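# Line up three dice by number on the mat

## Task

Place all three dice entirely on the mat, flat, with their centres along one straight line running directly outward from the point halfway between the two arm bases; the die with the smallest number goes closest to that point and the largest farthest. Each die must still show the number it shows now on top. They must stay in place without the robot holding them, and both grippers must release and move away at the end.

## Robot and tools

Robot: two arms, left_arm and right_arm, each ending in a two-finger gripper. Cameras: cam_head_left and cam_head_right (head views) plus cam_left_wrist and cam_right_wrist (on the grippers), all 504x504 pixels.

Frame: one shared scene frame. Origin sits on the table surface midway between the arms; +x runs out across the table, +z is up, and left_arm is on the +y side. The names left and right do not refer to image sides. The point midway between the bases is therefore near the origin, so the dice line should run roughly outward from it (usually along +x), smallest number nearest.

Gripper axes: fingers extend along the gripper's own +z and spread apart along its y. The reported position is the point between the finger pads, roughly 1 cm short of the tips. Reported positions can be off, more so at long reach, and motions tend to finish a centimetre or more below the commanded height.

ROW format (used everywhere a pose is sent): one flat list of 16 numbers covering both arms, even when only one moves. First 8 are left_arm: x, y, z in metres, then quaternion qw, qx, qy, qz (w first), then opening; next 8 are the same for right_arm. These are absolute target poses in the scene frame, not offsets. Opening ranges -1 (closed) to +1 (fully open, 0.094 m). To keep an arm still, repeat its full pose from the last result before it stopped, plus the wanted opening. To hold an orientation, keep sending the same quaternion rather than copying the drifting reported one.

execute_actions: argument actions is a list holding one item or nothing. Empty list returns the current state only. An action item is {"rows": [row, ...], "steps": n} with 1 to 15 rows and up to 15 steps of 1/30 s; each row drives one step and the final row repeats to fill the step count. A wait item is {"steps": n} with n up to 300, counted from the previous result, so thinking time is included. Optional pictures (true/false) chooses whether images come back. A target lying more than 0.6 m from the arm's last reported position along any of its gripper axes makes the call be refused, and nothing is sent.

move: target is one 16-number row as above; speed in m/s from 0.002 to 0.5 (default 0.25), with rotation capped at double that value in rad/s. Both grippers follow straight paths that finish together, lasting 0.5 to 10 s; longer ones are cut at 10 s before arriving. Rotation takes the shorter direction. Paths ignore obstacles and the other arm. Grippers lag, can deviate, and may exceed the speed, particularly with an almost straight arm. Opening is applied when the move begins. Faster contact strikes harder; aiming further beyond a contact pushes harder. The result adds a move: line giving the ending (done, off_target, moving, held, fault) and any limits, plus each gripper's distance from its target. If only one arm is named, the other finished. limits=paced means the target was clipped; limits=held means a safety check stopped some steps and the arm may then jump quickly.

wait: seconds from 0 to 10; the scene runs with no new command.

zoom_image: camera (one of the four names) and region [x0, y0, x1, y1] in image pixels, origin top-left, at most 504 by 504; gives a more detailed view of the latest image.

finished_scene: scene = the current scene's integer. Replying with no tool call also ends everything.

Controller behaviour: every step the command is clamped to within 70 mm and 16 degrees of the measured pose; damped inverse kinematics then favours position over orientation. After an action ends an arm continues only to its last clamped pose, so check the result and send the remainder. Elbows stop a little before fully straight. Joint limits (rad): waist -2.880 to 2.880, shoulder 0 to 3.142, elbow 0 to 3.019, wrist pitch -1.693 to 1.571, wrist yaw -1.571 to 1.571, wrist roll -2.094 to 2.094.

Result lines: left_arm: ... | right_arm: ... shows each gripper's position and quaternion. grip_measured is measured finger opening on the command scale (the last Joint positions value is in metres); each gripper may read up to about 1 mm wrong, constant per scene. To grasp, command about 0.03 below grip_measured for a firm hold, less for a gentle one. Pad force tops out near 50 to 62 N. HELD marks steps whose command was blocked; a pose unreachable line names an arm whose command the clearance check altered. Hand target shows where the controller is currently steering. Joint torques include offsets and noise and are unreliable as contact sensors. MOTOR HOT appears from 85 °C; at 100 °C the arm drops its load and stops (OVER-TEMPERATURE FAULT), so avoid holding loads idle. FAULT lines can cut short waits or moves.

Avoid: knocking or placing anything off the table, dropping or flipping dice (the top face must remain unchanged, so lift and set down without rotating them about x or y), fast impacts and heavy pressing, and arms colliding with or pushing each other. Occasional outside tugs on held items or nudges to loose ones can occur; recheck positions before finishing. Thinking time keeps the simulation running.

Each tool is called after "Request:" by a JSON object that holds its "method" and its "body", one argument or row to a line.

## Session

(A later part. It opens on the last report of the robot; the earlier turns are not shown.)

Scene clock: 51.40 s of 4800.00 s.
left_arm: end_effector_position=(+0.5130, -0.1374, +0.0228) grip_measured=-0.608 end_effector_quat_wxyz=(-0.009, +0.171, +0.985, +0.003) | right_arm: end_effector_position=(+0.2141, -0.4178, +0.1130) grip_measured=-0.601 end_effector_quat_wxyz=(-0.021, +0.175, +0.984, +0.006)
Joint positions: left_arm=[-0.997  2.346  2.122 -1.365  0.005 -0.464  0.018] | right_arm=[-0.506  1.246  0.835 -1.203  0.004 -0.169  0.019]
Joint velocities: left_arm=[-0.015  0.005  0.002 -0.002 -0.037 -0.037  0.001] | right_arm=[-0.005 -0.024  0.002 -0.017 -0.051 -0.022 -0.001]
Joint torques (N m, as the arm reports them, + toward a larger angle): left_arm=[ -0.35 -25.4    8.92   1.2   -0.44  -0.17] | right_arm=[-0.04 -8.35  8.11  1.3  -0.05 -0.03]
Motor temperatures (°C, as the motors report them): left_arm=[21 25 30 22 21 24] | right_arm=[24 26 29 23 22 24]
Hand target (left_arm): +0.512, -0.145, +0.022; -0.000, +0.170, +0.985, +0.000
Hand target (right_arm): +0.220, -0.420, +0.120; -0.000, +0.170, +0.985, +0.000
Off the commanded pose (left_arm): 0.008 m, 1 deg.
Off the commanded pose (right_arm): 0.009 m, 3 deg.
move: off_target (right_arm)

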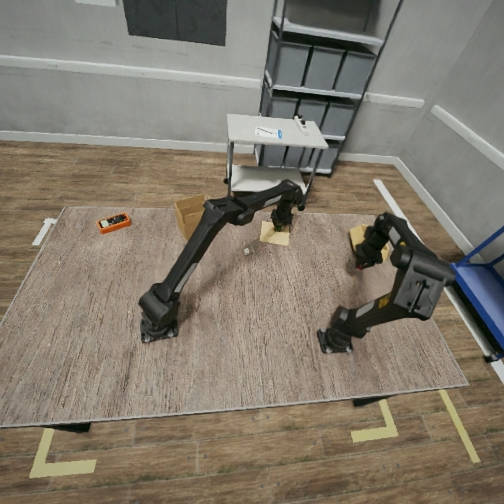

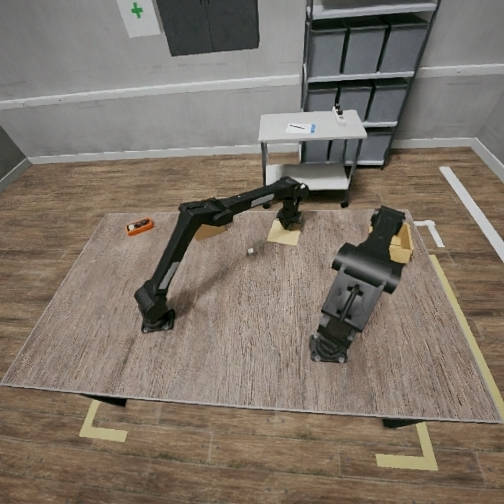

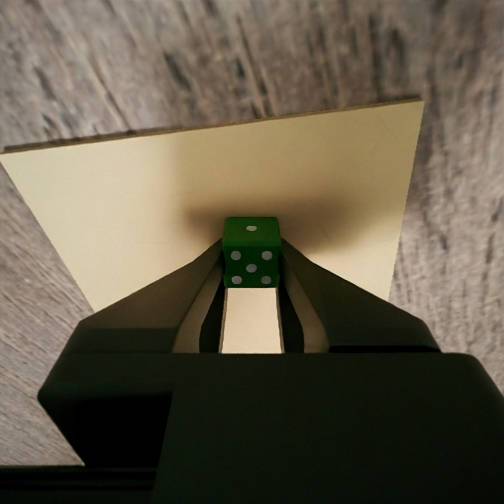

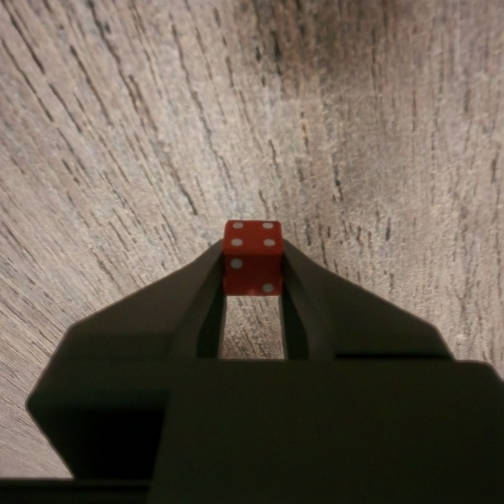

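Request:
{"method": "move", "body": {
  "target": [0.512,-0.143,0.016,0,0.17,0.985,0,-0.66,0.22,-0.42,0.12,0,0.17,0.985,0,-0.66],
  "speed": 0.03
}}

Request:
{"method": "move", "body": {
  "target": [0.512,-0.143,0.018,0,0.17,0.985,0,0.2,0.22,-0.42,0.12,0,0.17,0.985,0,-0.66]
}}

Request:
{"method": "move", "body": {
  "target": [0.512,-0.143,0.09,0,0.17,0.985,0,0.5,0.22,-0.42,0.12,0,0.17,0.985,0,-0.66]
}}

Request:
{"method": "move", "body": {
  "target": [0.365,0.025,0.08,0,-0.17,0.985,0,1,0.22,-0.42,0.12,0,0.17,0.985,0,-0.66]
}}

Scene clock: 63.40 s of 4800.00 s.
left_arm: end_effector_position=(+0.5139, -0.1383, +0.0216) grip_measured=-0.608 end_effector_quat_wxyz=(-0.006, +0.171, +0.985, +0.002) | right_arm: end_effector_position=(+0.2141, -0.4178, +0.1130) grip_measured=-0.601 end_effector_quat_wxyz=(-0.021, +0.175, +0.984, +0.006)
Joint positions: left_arm=[-0.997  2.346  2.119 -1.356  0.005 -0.464  0.018] | right_arm=[-0.506  1.246  0.835 -1.203  0.004 -0.169  0.019]
Joint velocities: left_arm=[-0.005 -0.005 -0.007 -0.017 -0.066 -0.037 -0.001] | right_arm=[-0.005  0.005 -0.012  0.002  0.007  0.066 -0.001]
Joint torques (N m, as the arm reports them, + toward a larger angle): left_arm=[ -0.47 -24.88   7.78   1.44  -0.34  -0.14] | right_arm=[ 0.31 -8.63  8.09  1.38 -0.06 -0.05]
Motor temperatures (°C, as the motors report them): left_arm=[21 28 29 22 21 24] | right_arm=[24 26 28 23 22 24]
Hand target (left_arm): +0.512, -0.143, +0.016; -0.000, +0.170, +0.985, +0.000
Hand target (right_arm): +0.220, -0.420, +0.120; -0.000, +0.170, +0.985, +0.000
Off the commanded pose (left_arm): 0.008 m, 1 deg.
Off the commanded pose (right_arm): 0.009 m, 3 deg.
After step 90, 8.03 s passed at rest.
move: off_target (right_arm)

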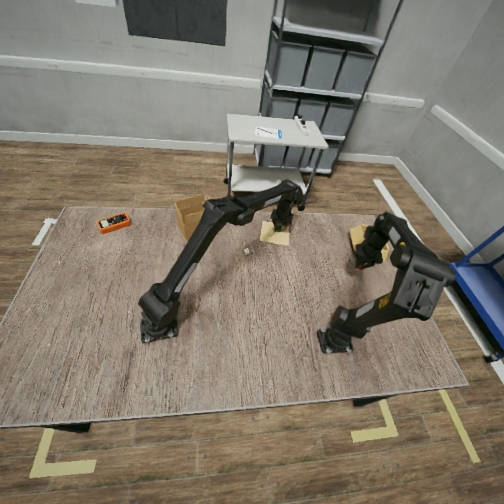

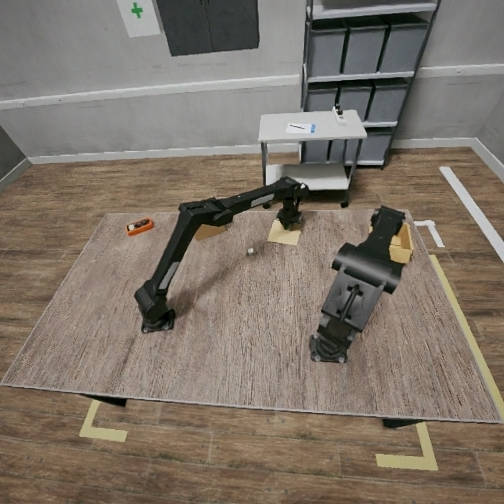

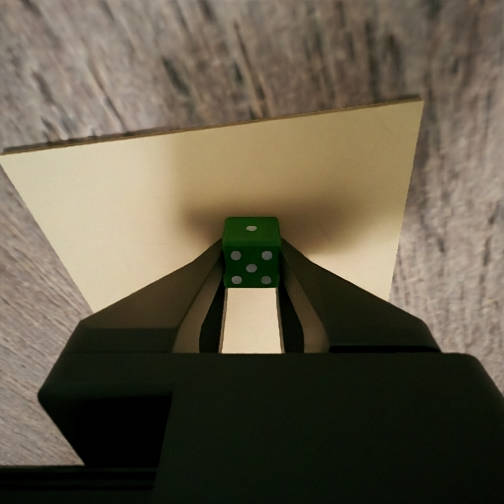

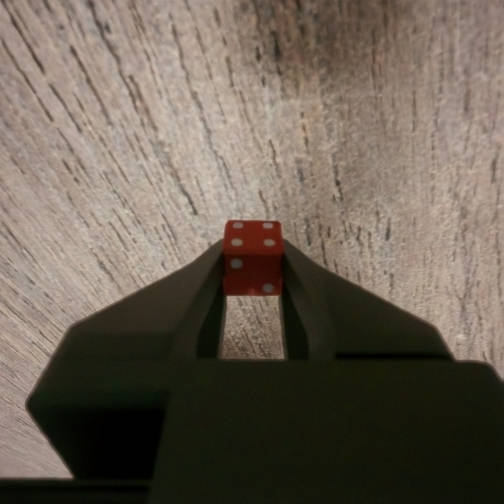

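Scene clock: 64.10 s of 4800.00 s.
left_arm: end_effector_position=(+0.5139, -0.1383, +0.0221) grip_measured=+0.198 end_effector_quat_wxyz=(-0.006, +0.171, +0.985, +0.001) | right_arm: end_effector_position=(+0.2141, -0.4179, +0.1131) grip_measured=-0.601 end_effector_quat_wxyz=(-0.021, +0.175, +0.984, +0.006)
Joint positions: left_arm=[-0.997  2.345  2.119 -1.356  0.005 -0.464  0.056] | right_arm=[-0.506  1.245  0.835 -1.203  0.004 -0.169  0.019]
Joint velocities: left_arm=[-0.015 -0.005 -0.002  0.002  0.037 -0.081 -0.   ] | right_arm=[ 0.015 -0.015  0.017  0.012  0.022  0.081  0.001]
Joint torques (N m, as the arm reports them, + toward a larger angle): left_arm=[ -0.47 -25.27   8.02   1.17  -0.36  -0.18] | right_arm=[ 0.15 -8.21  8.1   1.27 -0.08 -0.01]
Motor temperatures (°C, as the motors report them): left_arm=[21 28 29 22 21 24] | right_arm=[24 26 28 23 22 24]
Hand target (left_arm): +0.512, -0.143, +0.018; -0.000, +0.170, +0.985, -0.000
Hand target (right_arm): +0.220, -0.420, +0.120; -0.000, +0.170, +0.985, -0.000
Off the commanded pose (left_arm): 0.007 m, 1 deg.
Off the commanded pose (right_arm): 0.009 m, 3 deg.
move: off_target (right_arm)

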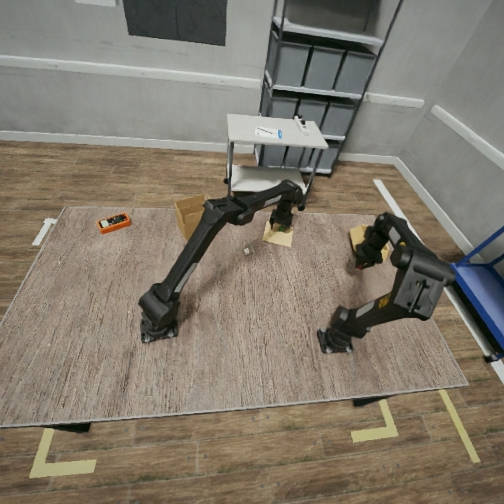

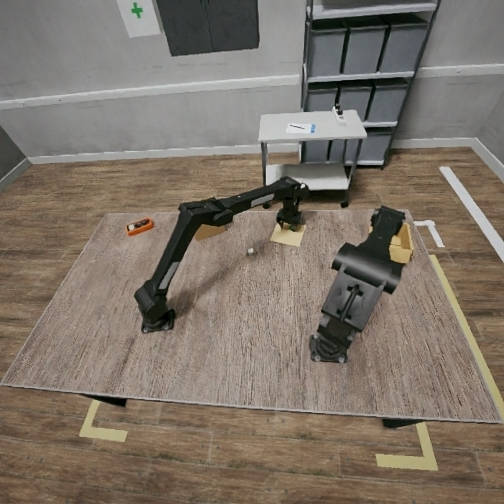

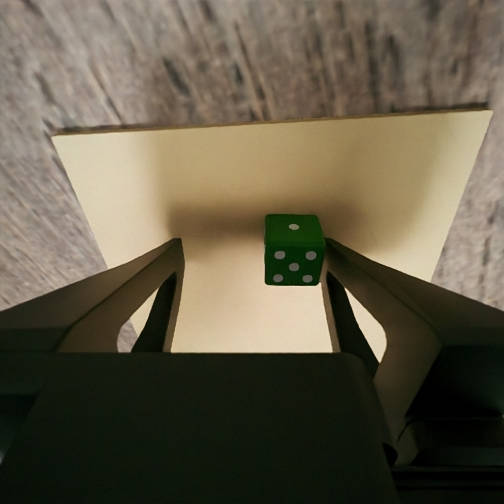

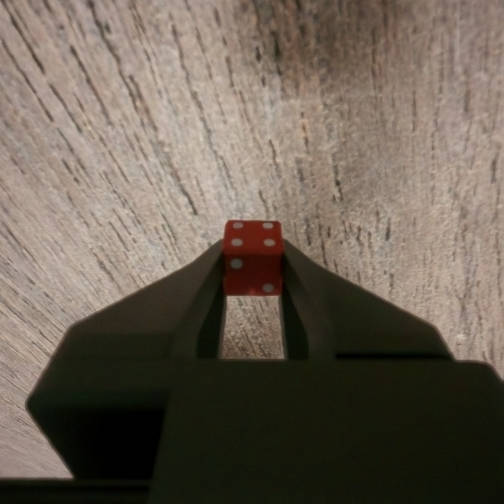

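Scene clock: 65.10 s of 4800.00 s.
left_arm: end_effector_position=(+0.5057, -0.1297, +0.0579) grip_measured=+0.498 end_effector_quat_wxyz=(-0.023, +0.171, +0.985, +0.014) | right_arm: end_effector_position=(+0.2141, -0.4179, +0.1131) grip_measured=-0.601 end_effector_quat_wxyz=(-0.021, +0.175, +0.984, +0.006)
Joint positions: left_arm=[-0.997  2.317  2.162 -1.47   0.005 -0.464  0.07 ] | right_arm=[-0.506  1.245  0.835 -1.203  0.004 -0.169  0.019]
Joint velocities: left_arm=[-0.005  0.015 -0.002 -0.012 -0.007  0.007 -0.   ] | right_arm=[ 0.015  0.005 -0.012  0.007  0.022 -0.037 -0.001]
Joint torques (N m, as the arm reports them, + toward a larger angle): left_arm=[ -0.11 -26.87  13.45  -0.25  -0.36  -0.17] | right_arm=[ 0.11 -8.93  8.14  1.29 -0.05 -0.01]
Motor temperatures (°C, as the motors report them): left_arm=[21 28 30 22 21 24] | right_arm=[24 26 28 23 22 24]
Hand target (left_arm): +0.511, -0.142, +0.090; +0.000, +0.170, +0.985, -0.000
Hand target (right_arm): +0.220, -0.420, +0.120; -0.000, +0.170, +0.985, -0.000
Off the commanded pose (left_arm): 0.035 m, 3 deg.
Off the commanded pose (right_arm): 0.009 m, 3 deg.
move: off_target (left_arm, right_arm)

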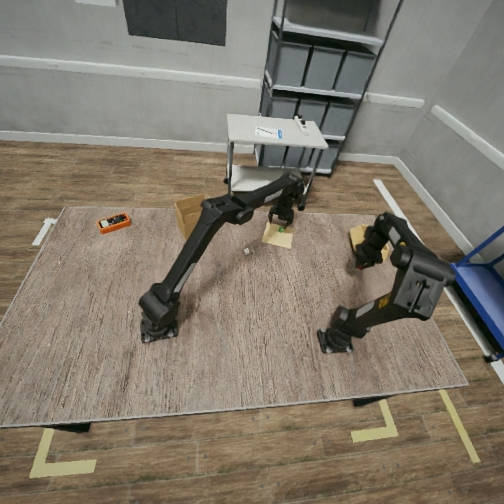

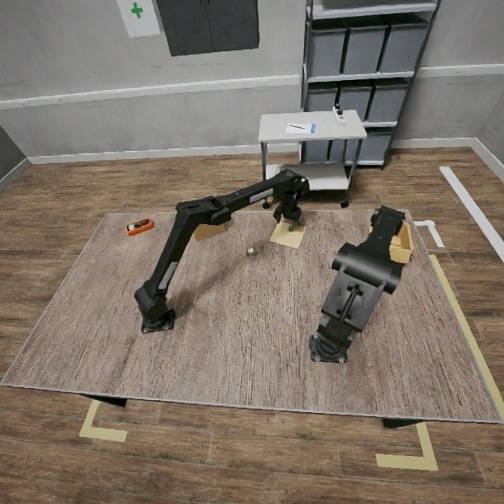

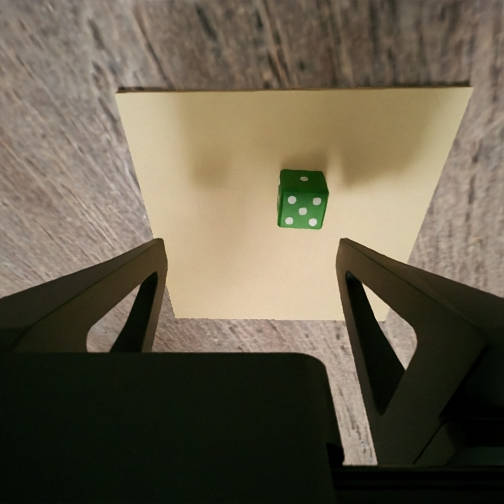

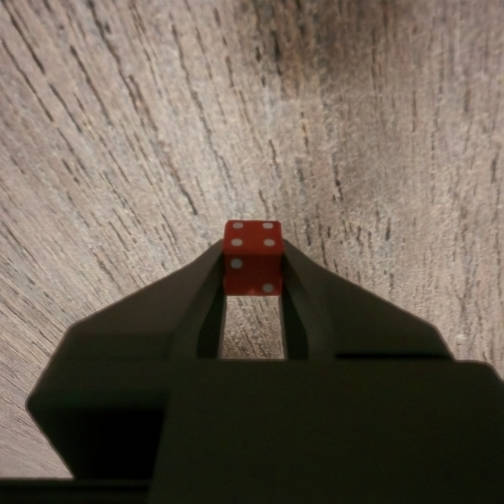

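Scene clock: 67.03 s of 4800.00 s.
left_arm: end_effector_position=(+0.3564, +0.0263, +0.0738) grip_measured=+1.000 end_effector_quat_wxyz=(-0.010, -0.158, +0.987, +0.010) | right_arm: end_effector_position=(+0.2141, -0.4179, +0.1131) grip_measured=-0.601 end_effector_quat_wxyz=(-0.021, +0.175, +0.984, +0.006)
Joint positions: left_arm=[-0.997  1.718  1.241 -1.122  0.005 -1.126  0.094] | right_arm=[-0.506  1.245  0.835 -1.203  0.004 -0.169  0.019]
Joint velocities: left_arm=[-0.005 -0.005 -0.002 -0.012 -0.007 -0.051  0.   ] | right_arm=[-0.015 -0.015 -0.007  0.007 -0.022  0.022 -0.001]
Joint torques (N m, as the arm reports them, + toward a larger angle): left_arm=[  0.92 -16.85   8.05   1.26  -0.45  -0.17] | right_arm=[-0.03 -8.73  8.13  1.33 -0.04 -0.01]
Motor temperatures (°C, as the motors report them): left_arm=[21 28 29 22 21 24] | right_arm=[24 26 28 23 22 24]
Hand target (left_arm): +0.364, +0.026, +0.079; -0.000, -0.170, +0.985, -0.000
Hand target (right_arm): +0.220, -0.420, +0.120; -0.000, +0.170, +0.985, -0.000
Off the commanded pose (left_arm): 0.011 m, 2 deg.
Off the commanded pose (right_arm): 0.009 m, 3 deg.
move: off_target (left_arm, right_arm)

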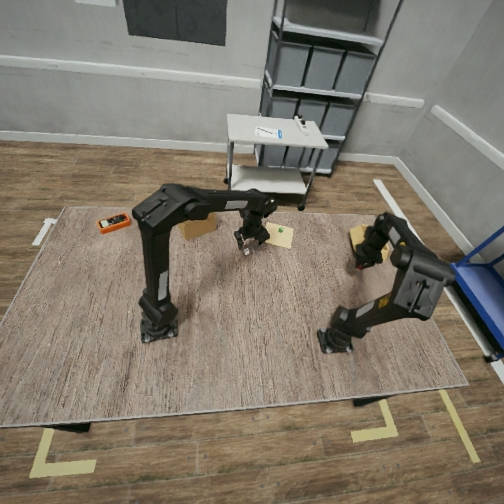

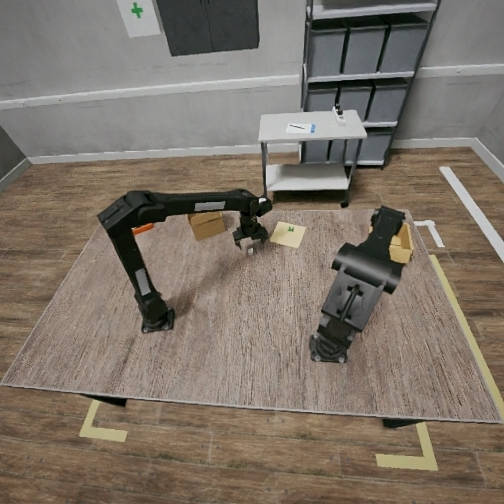

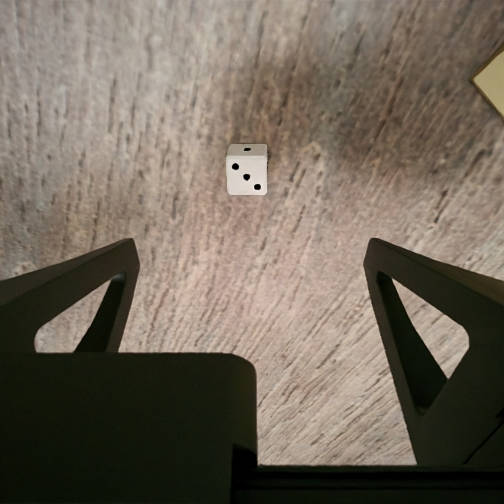

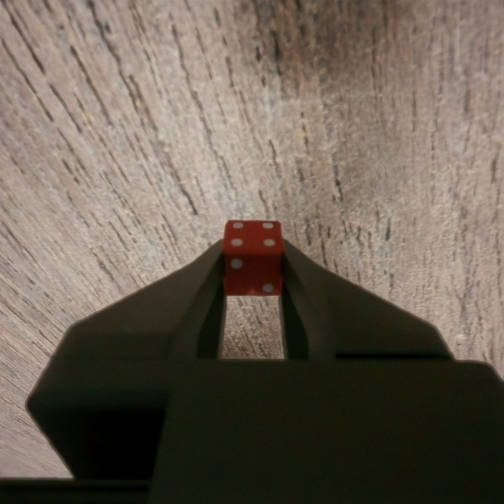

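Request:
{"method": "move", "body": {
  "target": [0.371,0.028,0.013,0,-0.16,0.987,0,0.6,0.22,-0.42,0.12,0,0.183,0.983,0,-0.66],
  "speed": 0.1
}}

Scene clock: 71.67 s of 4800.00 s.
left_arm: end_effector_position=(+0.3631, +0.0262, +0.0140) grip_measured=+0.601 end_effector_quat_wxyz=(-0.006, -0.159, +0.987, +0.005) | right_arm: end_effector_position=(+0.2142, -0.4177, +0.1131) grip_measured=-0.601 end_effector_quat_wxyz=(-0.021, +0.179, +0.984, +0.006)
Joint positions: left_arm=[-0.988  1.804  1.18  -0.962  0.004 -1.118  0.075] | right_arm=[-0.506  1.245  0.835 -1.203  0.003 -0.161  0.019]
Joint velocities: left_arm=[-0.005 -0.005  0.002  0.002  0.007 -0.022 -0.   ] | right_arm=[ 0.024 -0.005 -0.007  0.027 -0.037  0.081  0.   ]
Joint torques (N m, as the arm reports them, + toward a larger angle): left_arm=[  1.74 -16.27   7.22   1.09  -0.43   0.14] | right_arm=[-0.01 -8.95  8.11  1.3  -0.08  0.13]
Motor temperatures (°C, as the motors report them): left_arm=[21 28 29 22 21 24] | right_arm=[24 26 28 23 22 24]
Hand target (left_arm): +0.371, +0.028, +0.013; +0.000, -0.160, +0.987, +0.000
Hand target (right_arm): +0.220, -0.420, +0.120; -0.000, +0.183, +0.983, +0.000
Off the commanded pose (left_arm): 0.008 m, 1 deg.
Off the commanded pose (right_arm): 0.009 m, 2 deg.
After step 90, 0.67 s passed at rest.
move: done

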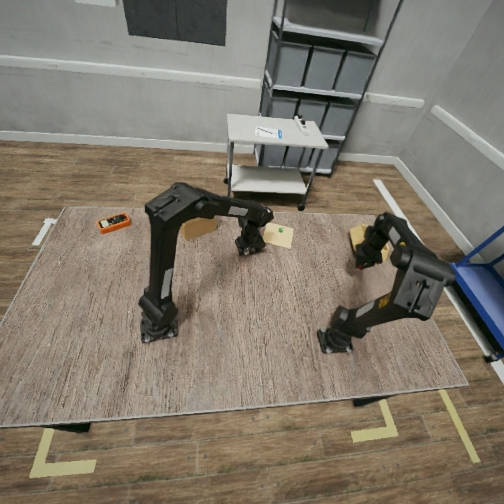

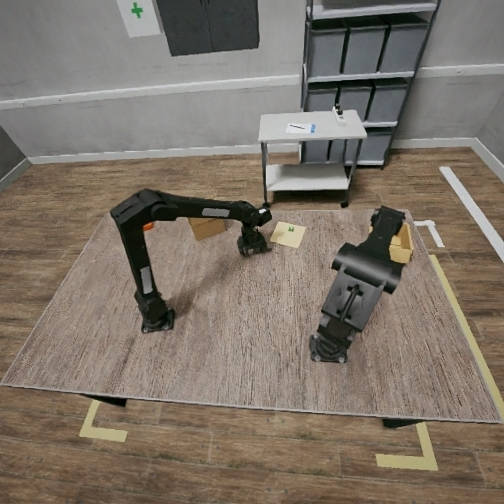

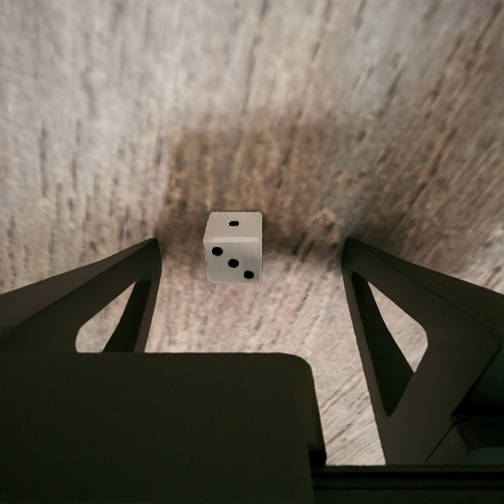

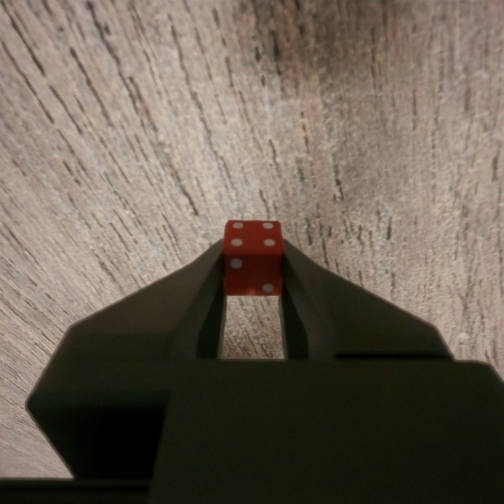

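Request:
{"method": "move", "body": {
  "target": [0.369,0.033,0.011,0,-0.16,0.987,0,-0.66,0.22,-0.42,0.12,0,0.183,0.983,0,-0.66],
  "speed": 0.05
}}

Request:
{"method": "move", "body": {
  "target": [0.38,0.02,0.08,0,0,1,0,-0.66,0.22,-0.42,0.12,0,0.183,0.983,0,-0.66]
}}

Request:
{"method": "move", "body": {
  "target": [0.477,-0.147,0.07,0,0.183,0.983,0,-0.66,0.22,-0.42,0.12,0,0.183,0.983,0,-0.66]
}}

Request:
{"method": "move", "body": {
  "target": [0.477,-0.147,0.026,0,0.183,0.983,0,-0.66,0.22,-0.42,0.12,0,0.183,0.983,0,-0.66],
  "speed": 0.05
}}

Scene clock: 80.07 s of 4800.00 s.
left_arm: end_effector_position=(+0.3623, +0.0271, +0.0130) grip_measured=-0.613 end_effector_quat_wxyz=(-0.005, -0.157, +0.988, +0.004) | right_arm: end_effector_position=(+0.2142, -0.4177, +0.1131) grip_measured=-0.601 end_effector_quat_wxyz=(-0.021, +0.180, +0.984, +0.006)
Joint positions: left_arm=[-0.988  1.802  1.173 -0.954  0.004 -1.114  0.018] | right_arm=[-0.506  1.245  0.835 -1.203  0.003 -0.16   0.019]
Joint velocities: left_arm=[-0.015  0.005 -0.007  0.007 -0.051 -0.007 -0.   ] | right_arm=[ 0.005 -0.015 -0.002  0.007  0.051 -0.037 -0.001]
Joint torques (N m, as the arm reports them, + toward a larger angle): left_arm=[  2.74 -16.52   6.49   1.18  -0.41   0.07] | right_arm=[-0.1  -7.84  8.2   1.3  -0.08  0.13]
Motor temperatures (°C, as the motors report them): left_arm=[21 27 29 22 21 24] | right_arm=[24 26 28 23 22 24]
Hand target (left_arm): +0.369, +0.033, +0.011; -0.000, -0.160, +0.987, +0.000
Hand target (right_arm): +0.220, -0.420, +0.120; -0.000, +0.183, +0.983, +0.000
Off the commanded pose (left_arm): 0.009 m, 1 deg.
Off the commanded pose (right_arm): 0.009 m, 2 deg.
After step 90, 4.70 s passed at rest.
move: done

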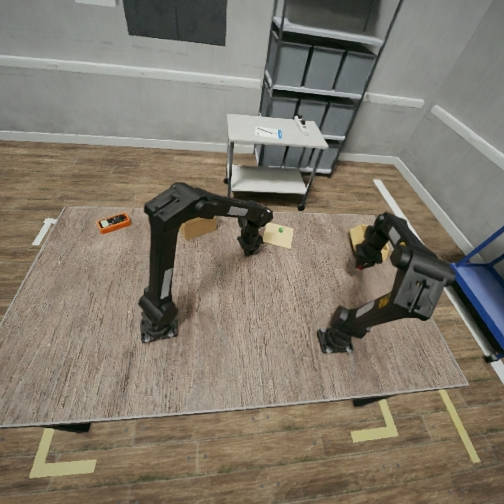

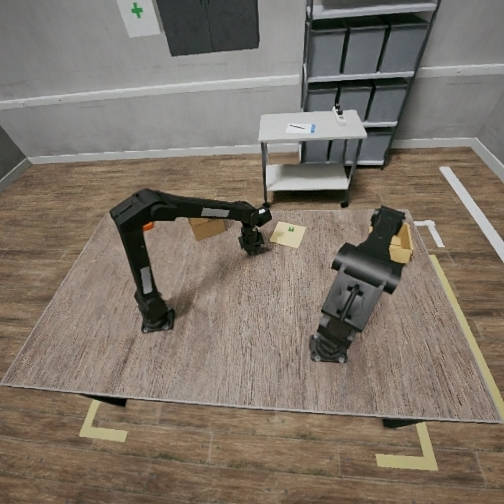

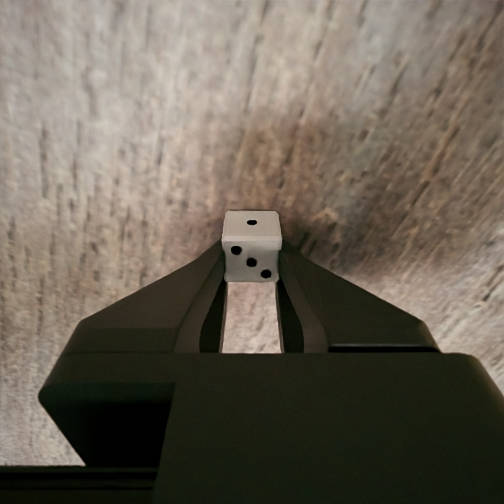

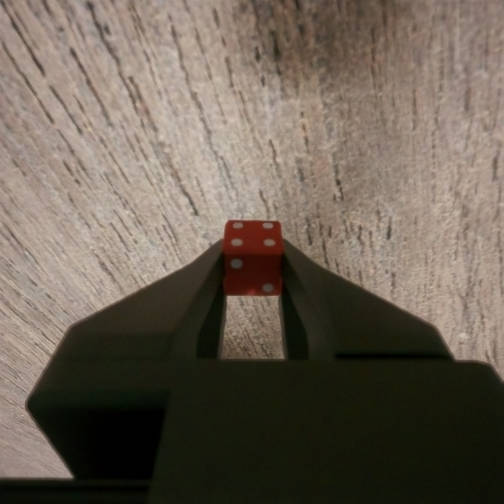

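Scene clock: 81.27 s of 4800.00 s.
left_arm: end_effector_position=(+0.3639, +0.0263, +0.0604) grip_measured=-0.613 end_effector_quat_wxyz=(-0.013, +0.001, +1.000, +0.013) | right_arm: end_effector_position=(+0.2142, -0.4177, +0.1131) grip_measured=-0.601 end_effector_quat_wxyz=(-0.021, +0.180, +0.984, +0.006)
Joint positions: left_arm=[-0.988  1.752  1.247 -1.103  0.    -0.797  0.018] | right_arm=[-0.506  1.245  0.835 -1.203  0.003 -0.16   0.019]
Joint velocities: left_arm=[-0.015  0.005 -0.017  0.012 -0.022  0.007  0.   ] | right_arm=[-0.005 -0.015  0.007 -0.007  0.081  0.022  0.   ]
Joint torques (N m, as the arm reports them, + toward a larger angle): left_arm=[  1.48 -16.45  11.67  -0.26  -0.27   0.09] | right_arm=[ 0.02 -8.37  8.21  1.42 -0.05  0.1 ]
Motor temperatures (°C, as the motors report them): left_arm=[21 27 29 22 21 24] | right_arm=[24 26 28 23 22 24]
Hand target (left_arm): +0.380, +0.020, +0.080; +0.001, +0.000, +1.000, -0.000
Hand target (right_arm): +0.220, -0.420, +0.120; -0.000, +0.183, +0.983, +0.000
Off the commanded pose (left_arm): 0.026 m, 2 deg.
Off the commanded pose (right_arm): 0.009 m, 2 deg.
move: off_target (left_arm)

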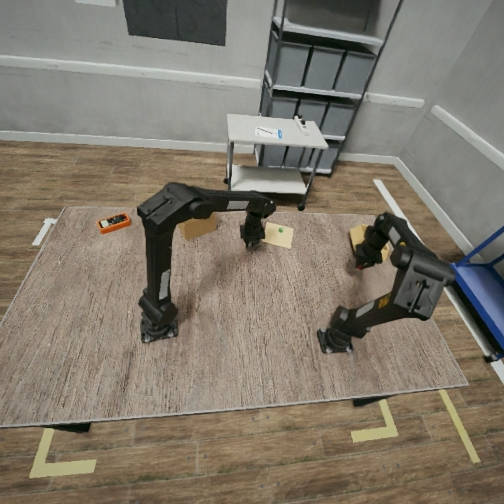

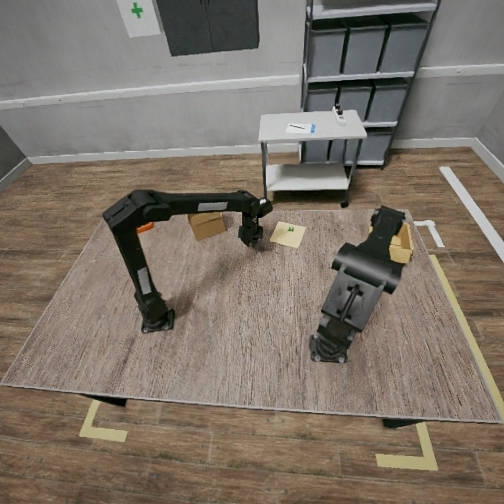

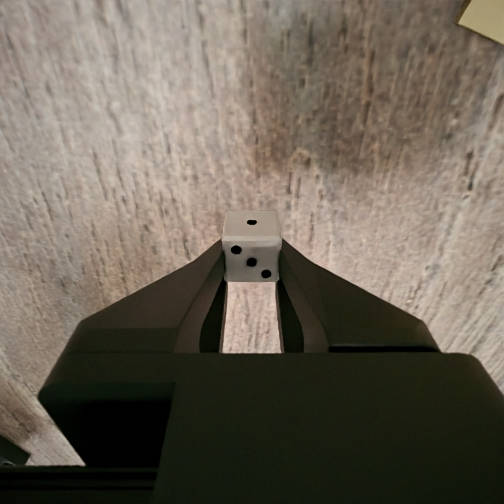

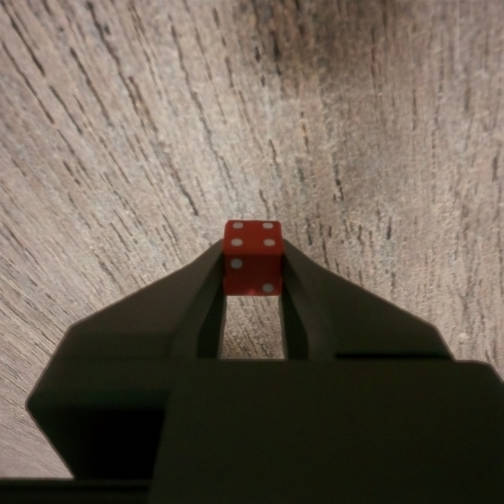

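Scene clock: 82.63 s of 4800.00 s.
left_arm: end_effector_position=(+0.4730, -0.1307, +0.0482) grip_measured=-0.613 end_effector_quat_wxyz=(-0.017, +0.171, +0.985, +0.014) | right_arm: end_effector_position=(+0.2142, -0.4177, +0.1131) grip_measured=-0.601 end_effector_quat_wxyz=(-0.021, +0.180, +0.984, +0.006)
Joint positions: left_arm=[-1.035  2.244  2.005 -1.376  0.    -0.501  0.018] | right_arm=[-0.506  1.245  0.835 -1.203  0.003 -0.16   0.019]
Joint velocities: left_arm=[-0.015  0.005  0.012 -0.007  0.11   0.022  0.001] | right_arm=[-0.005  0.005 -0.002 -0.012  0.007  0.037 -0.   ]
Joint torques (N m, as the arm reports them, + toward a larger angle): left_arm=[ -0.34 -24.83  13.84  -0.33  -0.19   0.11] | right_arm=[ 0.13 -8.9   8.2   1.4  -0.03  0.15]
Motor temperatures (°C, as the motors report them): left_arm=[21 27 29 22 21 24] | right_arm=[24 26 28 23 22 24]
Hand target (left_arm): +0.477, -0.147, +0.071; +0.000, +0.183, +0.983, -0.000
Hand target (right_arm): +0.220, -0.420, +0.120; -0.000, +0.183, +0.983, +0.000
Off the commanded pose (left_arm): 0.028 m, 3 deg.
Off the commanded pose (right_arm): 0.009 m, 2 deg.
move: off_target (left_arm)

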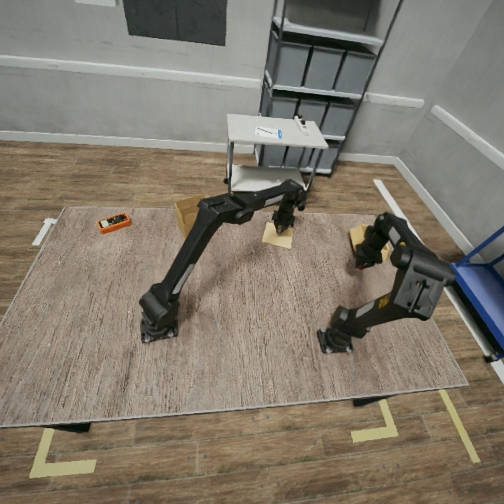

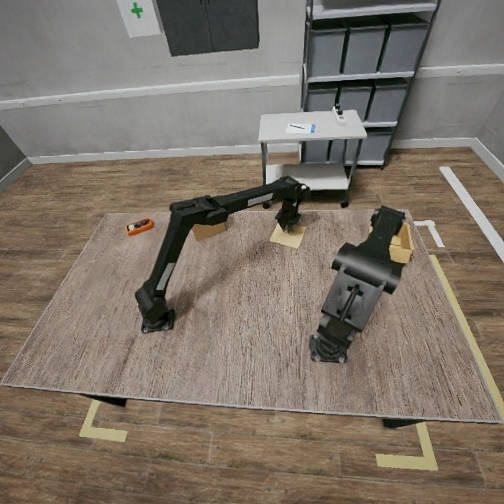

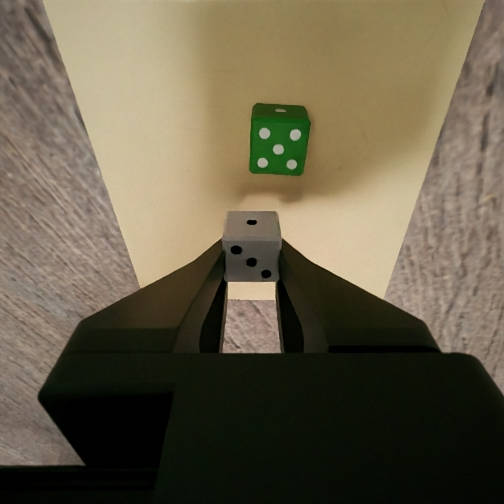

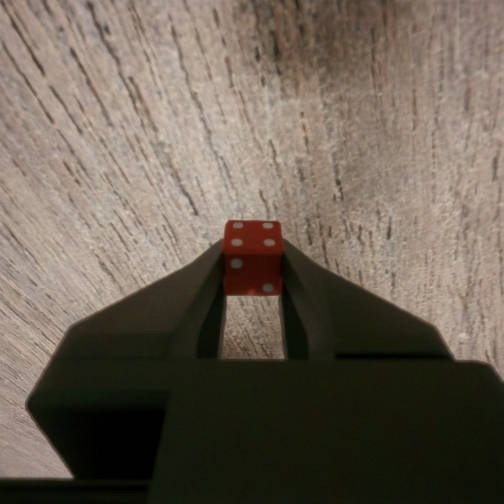

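Scene clock: 83.60 s of 4800.00 s.
left_arm: end_effector_position=(+0.4793, -0.1379, +0.0256) grip_measured=-0.613 end_effector_quat_wxyz=(-0.008, +0.173, +0.985, +0.006) | right_arm: end_effector_position=(+0.2142, -0.4177, +0.1131) grip_measured=-0.601 end_effector_quat_wxyz=(-0.021, +0.180, +0.984, +0.006)
Joint positions: left_arm=[-1.035  2.274  1.998 -1.316  0.    -0.498  0.018] | right_arm=[-0.506  1.245  0.835 -1.203  0.003 -0.16   0.019]
Joint velocities: left_arm=[-0.015 -0.005  0.012 -0.002 -0.037  0.007  0.   ] | right_arm=[ 0.005 -0.015 -0.007 -0.002  0.007 -0.022 -0.001]
Joint torques (N m, as the arm reports them, + toward a larger angle): left_arm=[ -0.97 -24.12   8.88   1.06  -0.21   0.12] | right_arm=[-0.21 -9.05  8.11  1.34 -0.07  0.12]
Motor temperatures (°C, as the motors report them): left_arm=[21 27 29 22 21 24] | right_arm=[24 26 28 23 22 24]
Hand target (left_arm): +0.477, -0.147, +0.026; -0.000, +0.183, +0.983, +0.000
Hand target (right_arm): +0.220, -0.420, +0.120; -0.000, +0.183, +0.983, +0.000
Off the commanded pose (left_arm): 0.009 m, 2 deg.
Off the commanded pose (right_arm): 0.009 m, 2 deg.
move: done

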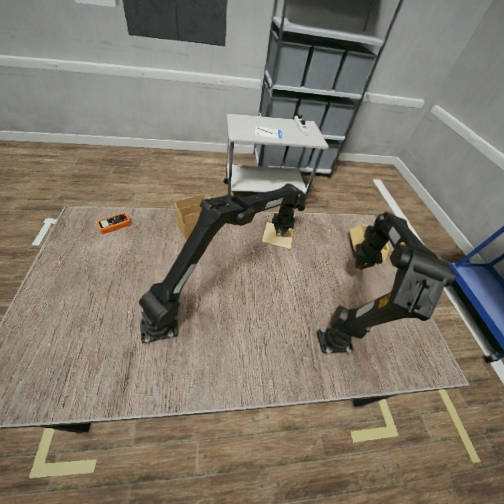

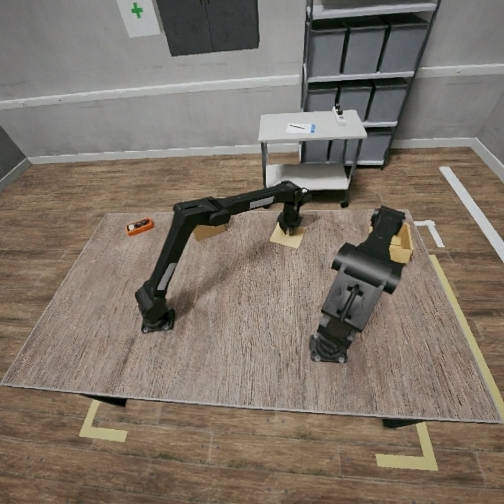

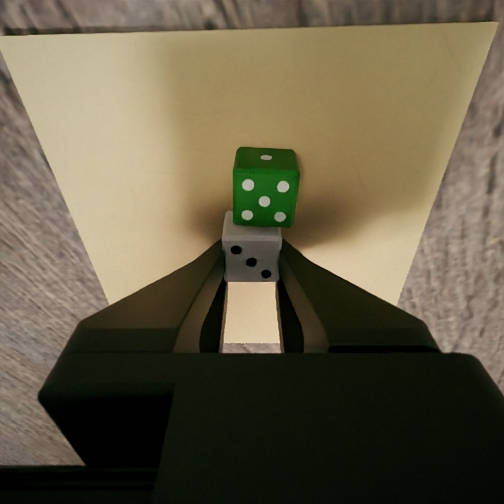

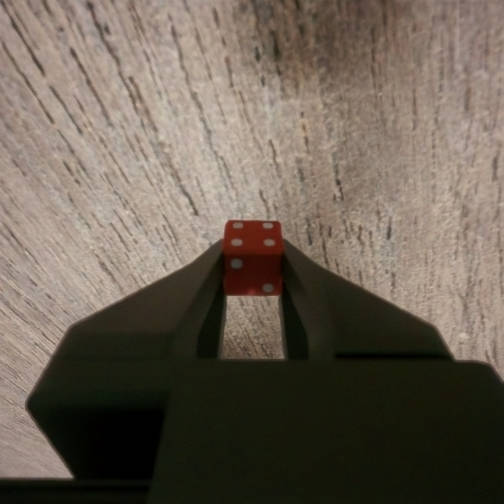

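Request:
{"method": "move", "body": {
  "target": [0.473,-0.15,0.021,0,0.183,0.983,0,-0.66,0.22,-0.42,0.12,0,0.183,0.983,0,-0.66],
  "speed": 0.02
}}

Scene clock: 88.80 s of 4800.00 s.
left_arm: end_effector_position=(+0.4769, -0.1410, +0.0233) grip_measured=-0.613 end_effector_quat_wxyz=(-0.006, +0.175, +0.984, +0.005) | right_arm: end_effector_position=(+0.2142, -0.4177, +0.1131) grip_measured=-0.601 end_effector_quat_wxyz=(-0.021, +0.180, +0.984, +0.006)
Joint positions: left_arm=[-1.04   2.274  1.992 -1.304  0.    -0.498  0.018] | right_arm=[-0.506  1.245  0.835 -1.203  0.003 -0.16   0.019]
Joint velocities: left_arm=[ 0.005 -0.015 -0.017 -0.002  0.007 -0.007 -0.   ] | right_arm=[ 0.005  0.005 -0.007 -0.012 -0.095 -0.037  0.   ]
Joint torques (N m, as the arm reports them, + toward a larger angle): left_arm=[  0.2  -24.23   8.72   1.09  -0.24  -0.06] | right_arm=[ 0.07 -8.83  8.08  1.19 -0.03  0.14]
Motor temperatures (°C, as the motors report them): left_arm=[21 28 29 22 21 24] | right_arm=[24 26 28 23 22 24]
Hand target (left_arm): +0.473, -0.150, +0.021; -0.000, +0.183, +0.983, +0.000
Hand target (right_arm): +0.220, -0.420, +0.120; -0.000, +0.183, +0.983, +0.000
Off the commanded pose (left_arm): 0.010 m, 1 deg.
Off the commanded pose (right_arm): 0.009 m, 2 deg.
After step 90, 0.80 s passed at rest.
move: done

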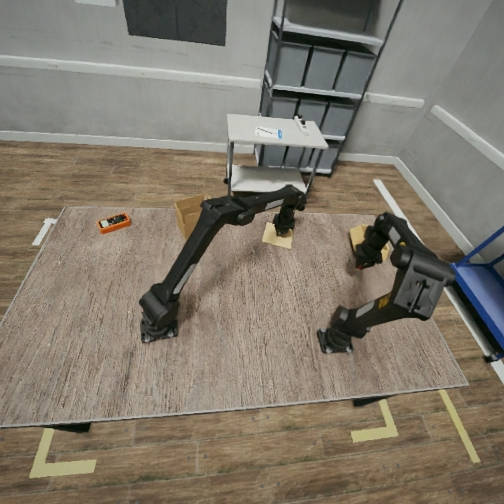

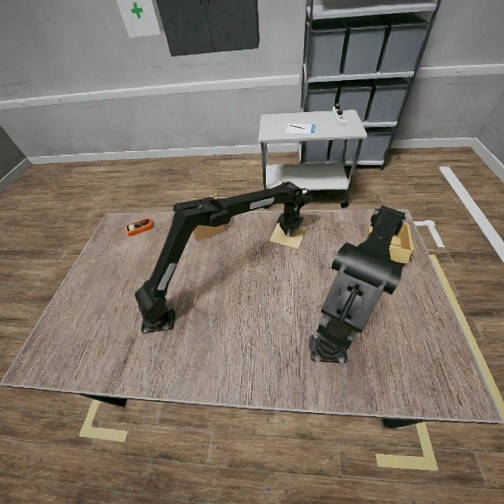

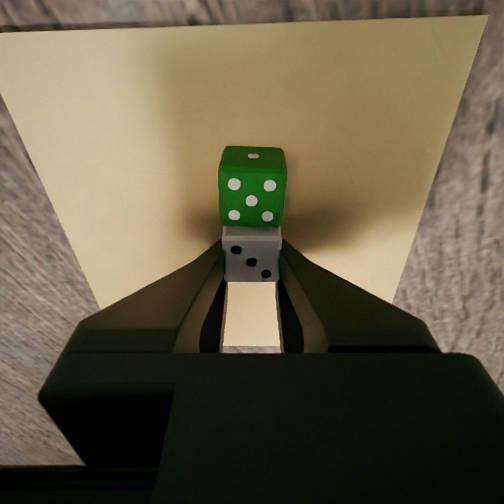

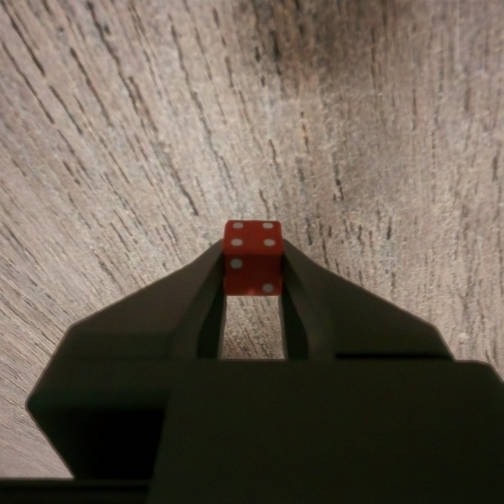

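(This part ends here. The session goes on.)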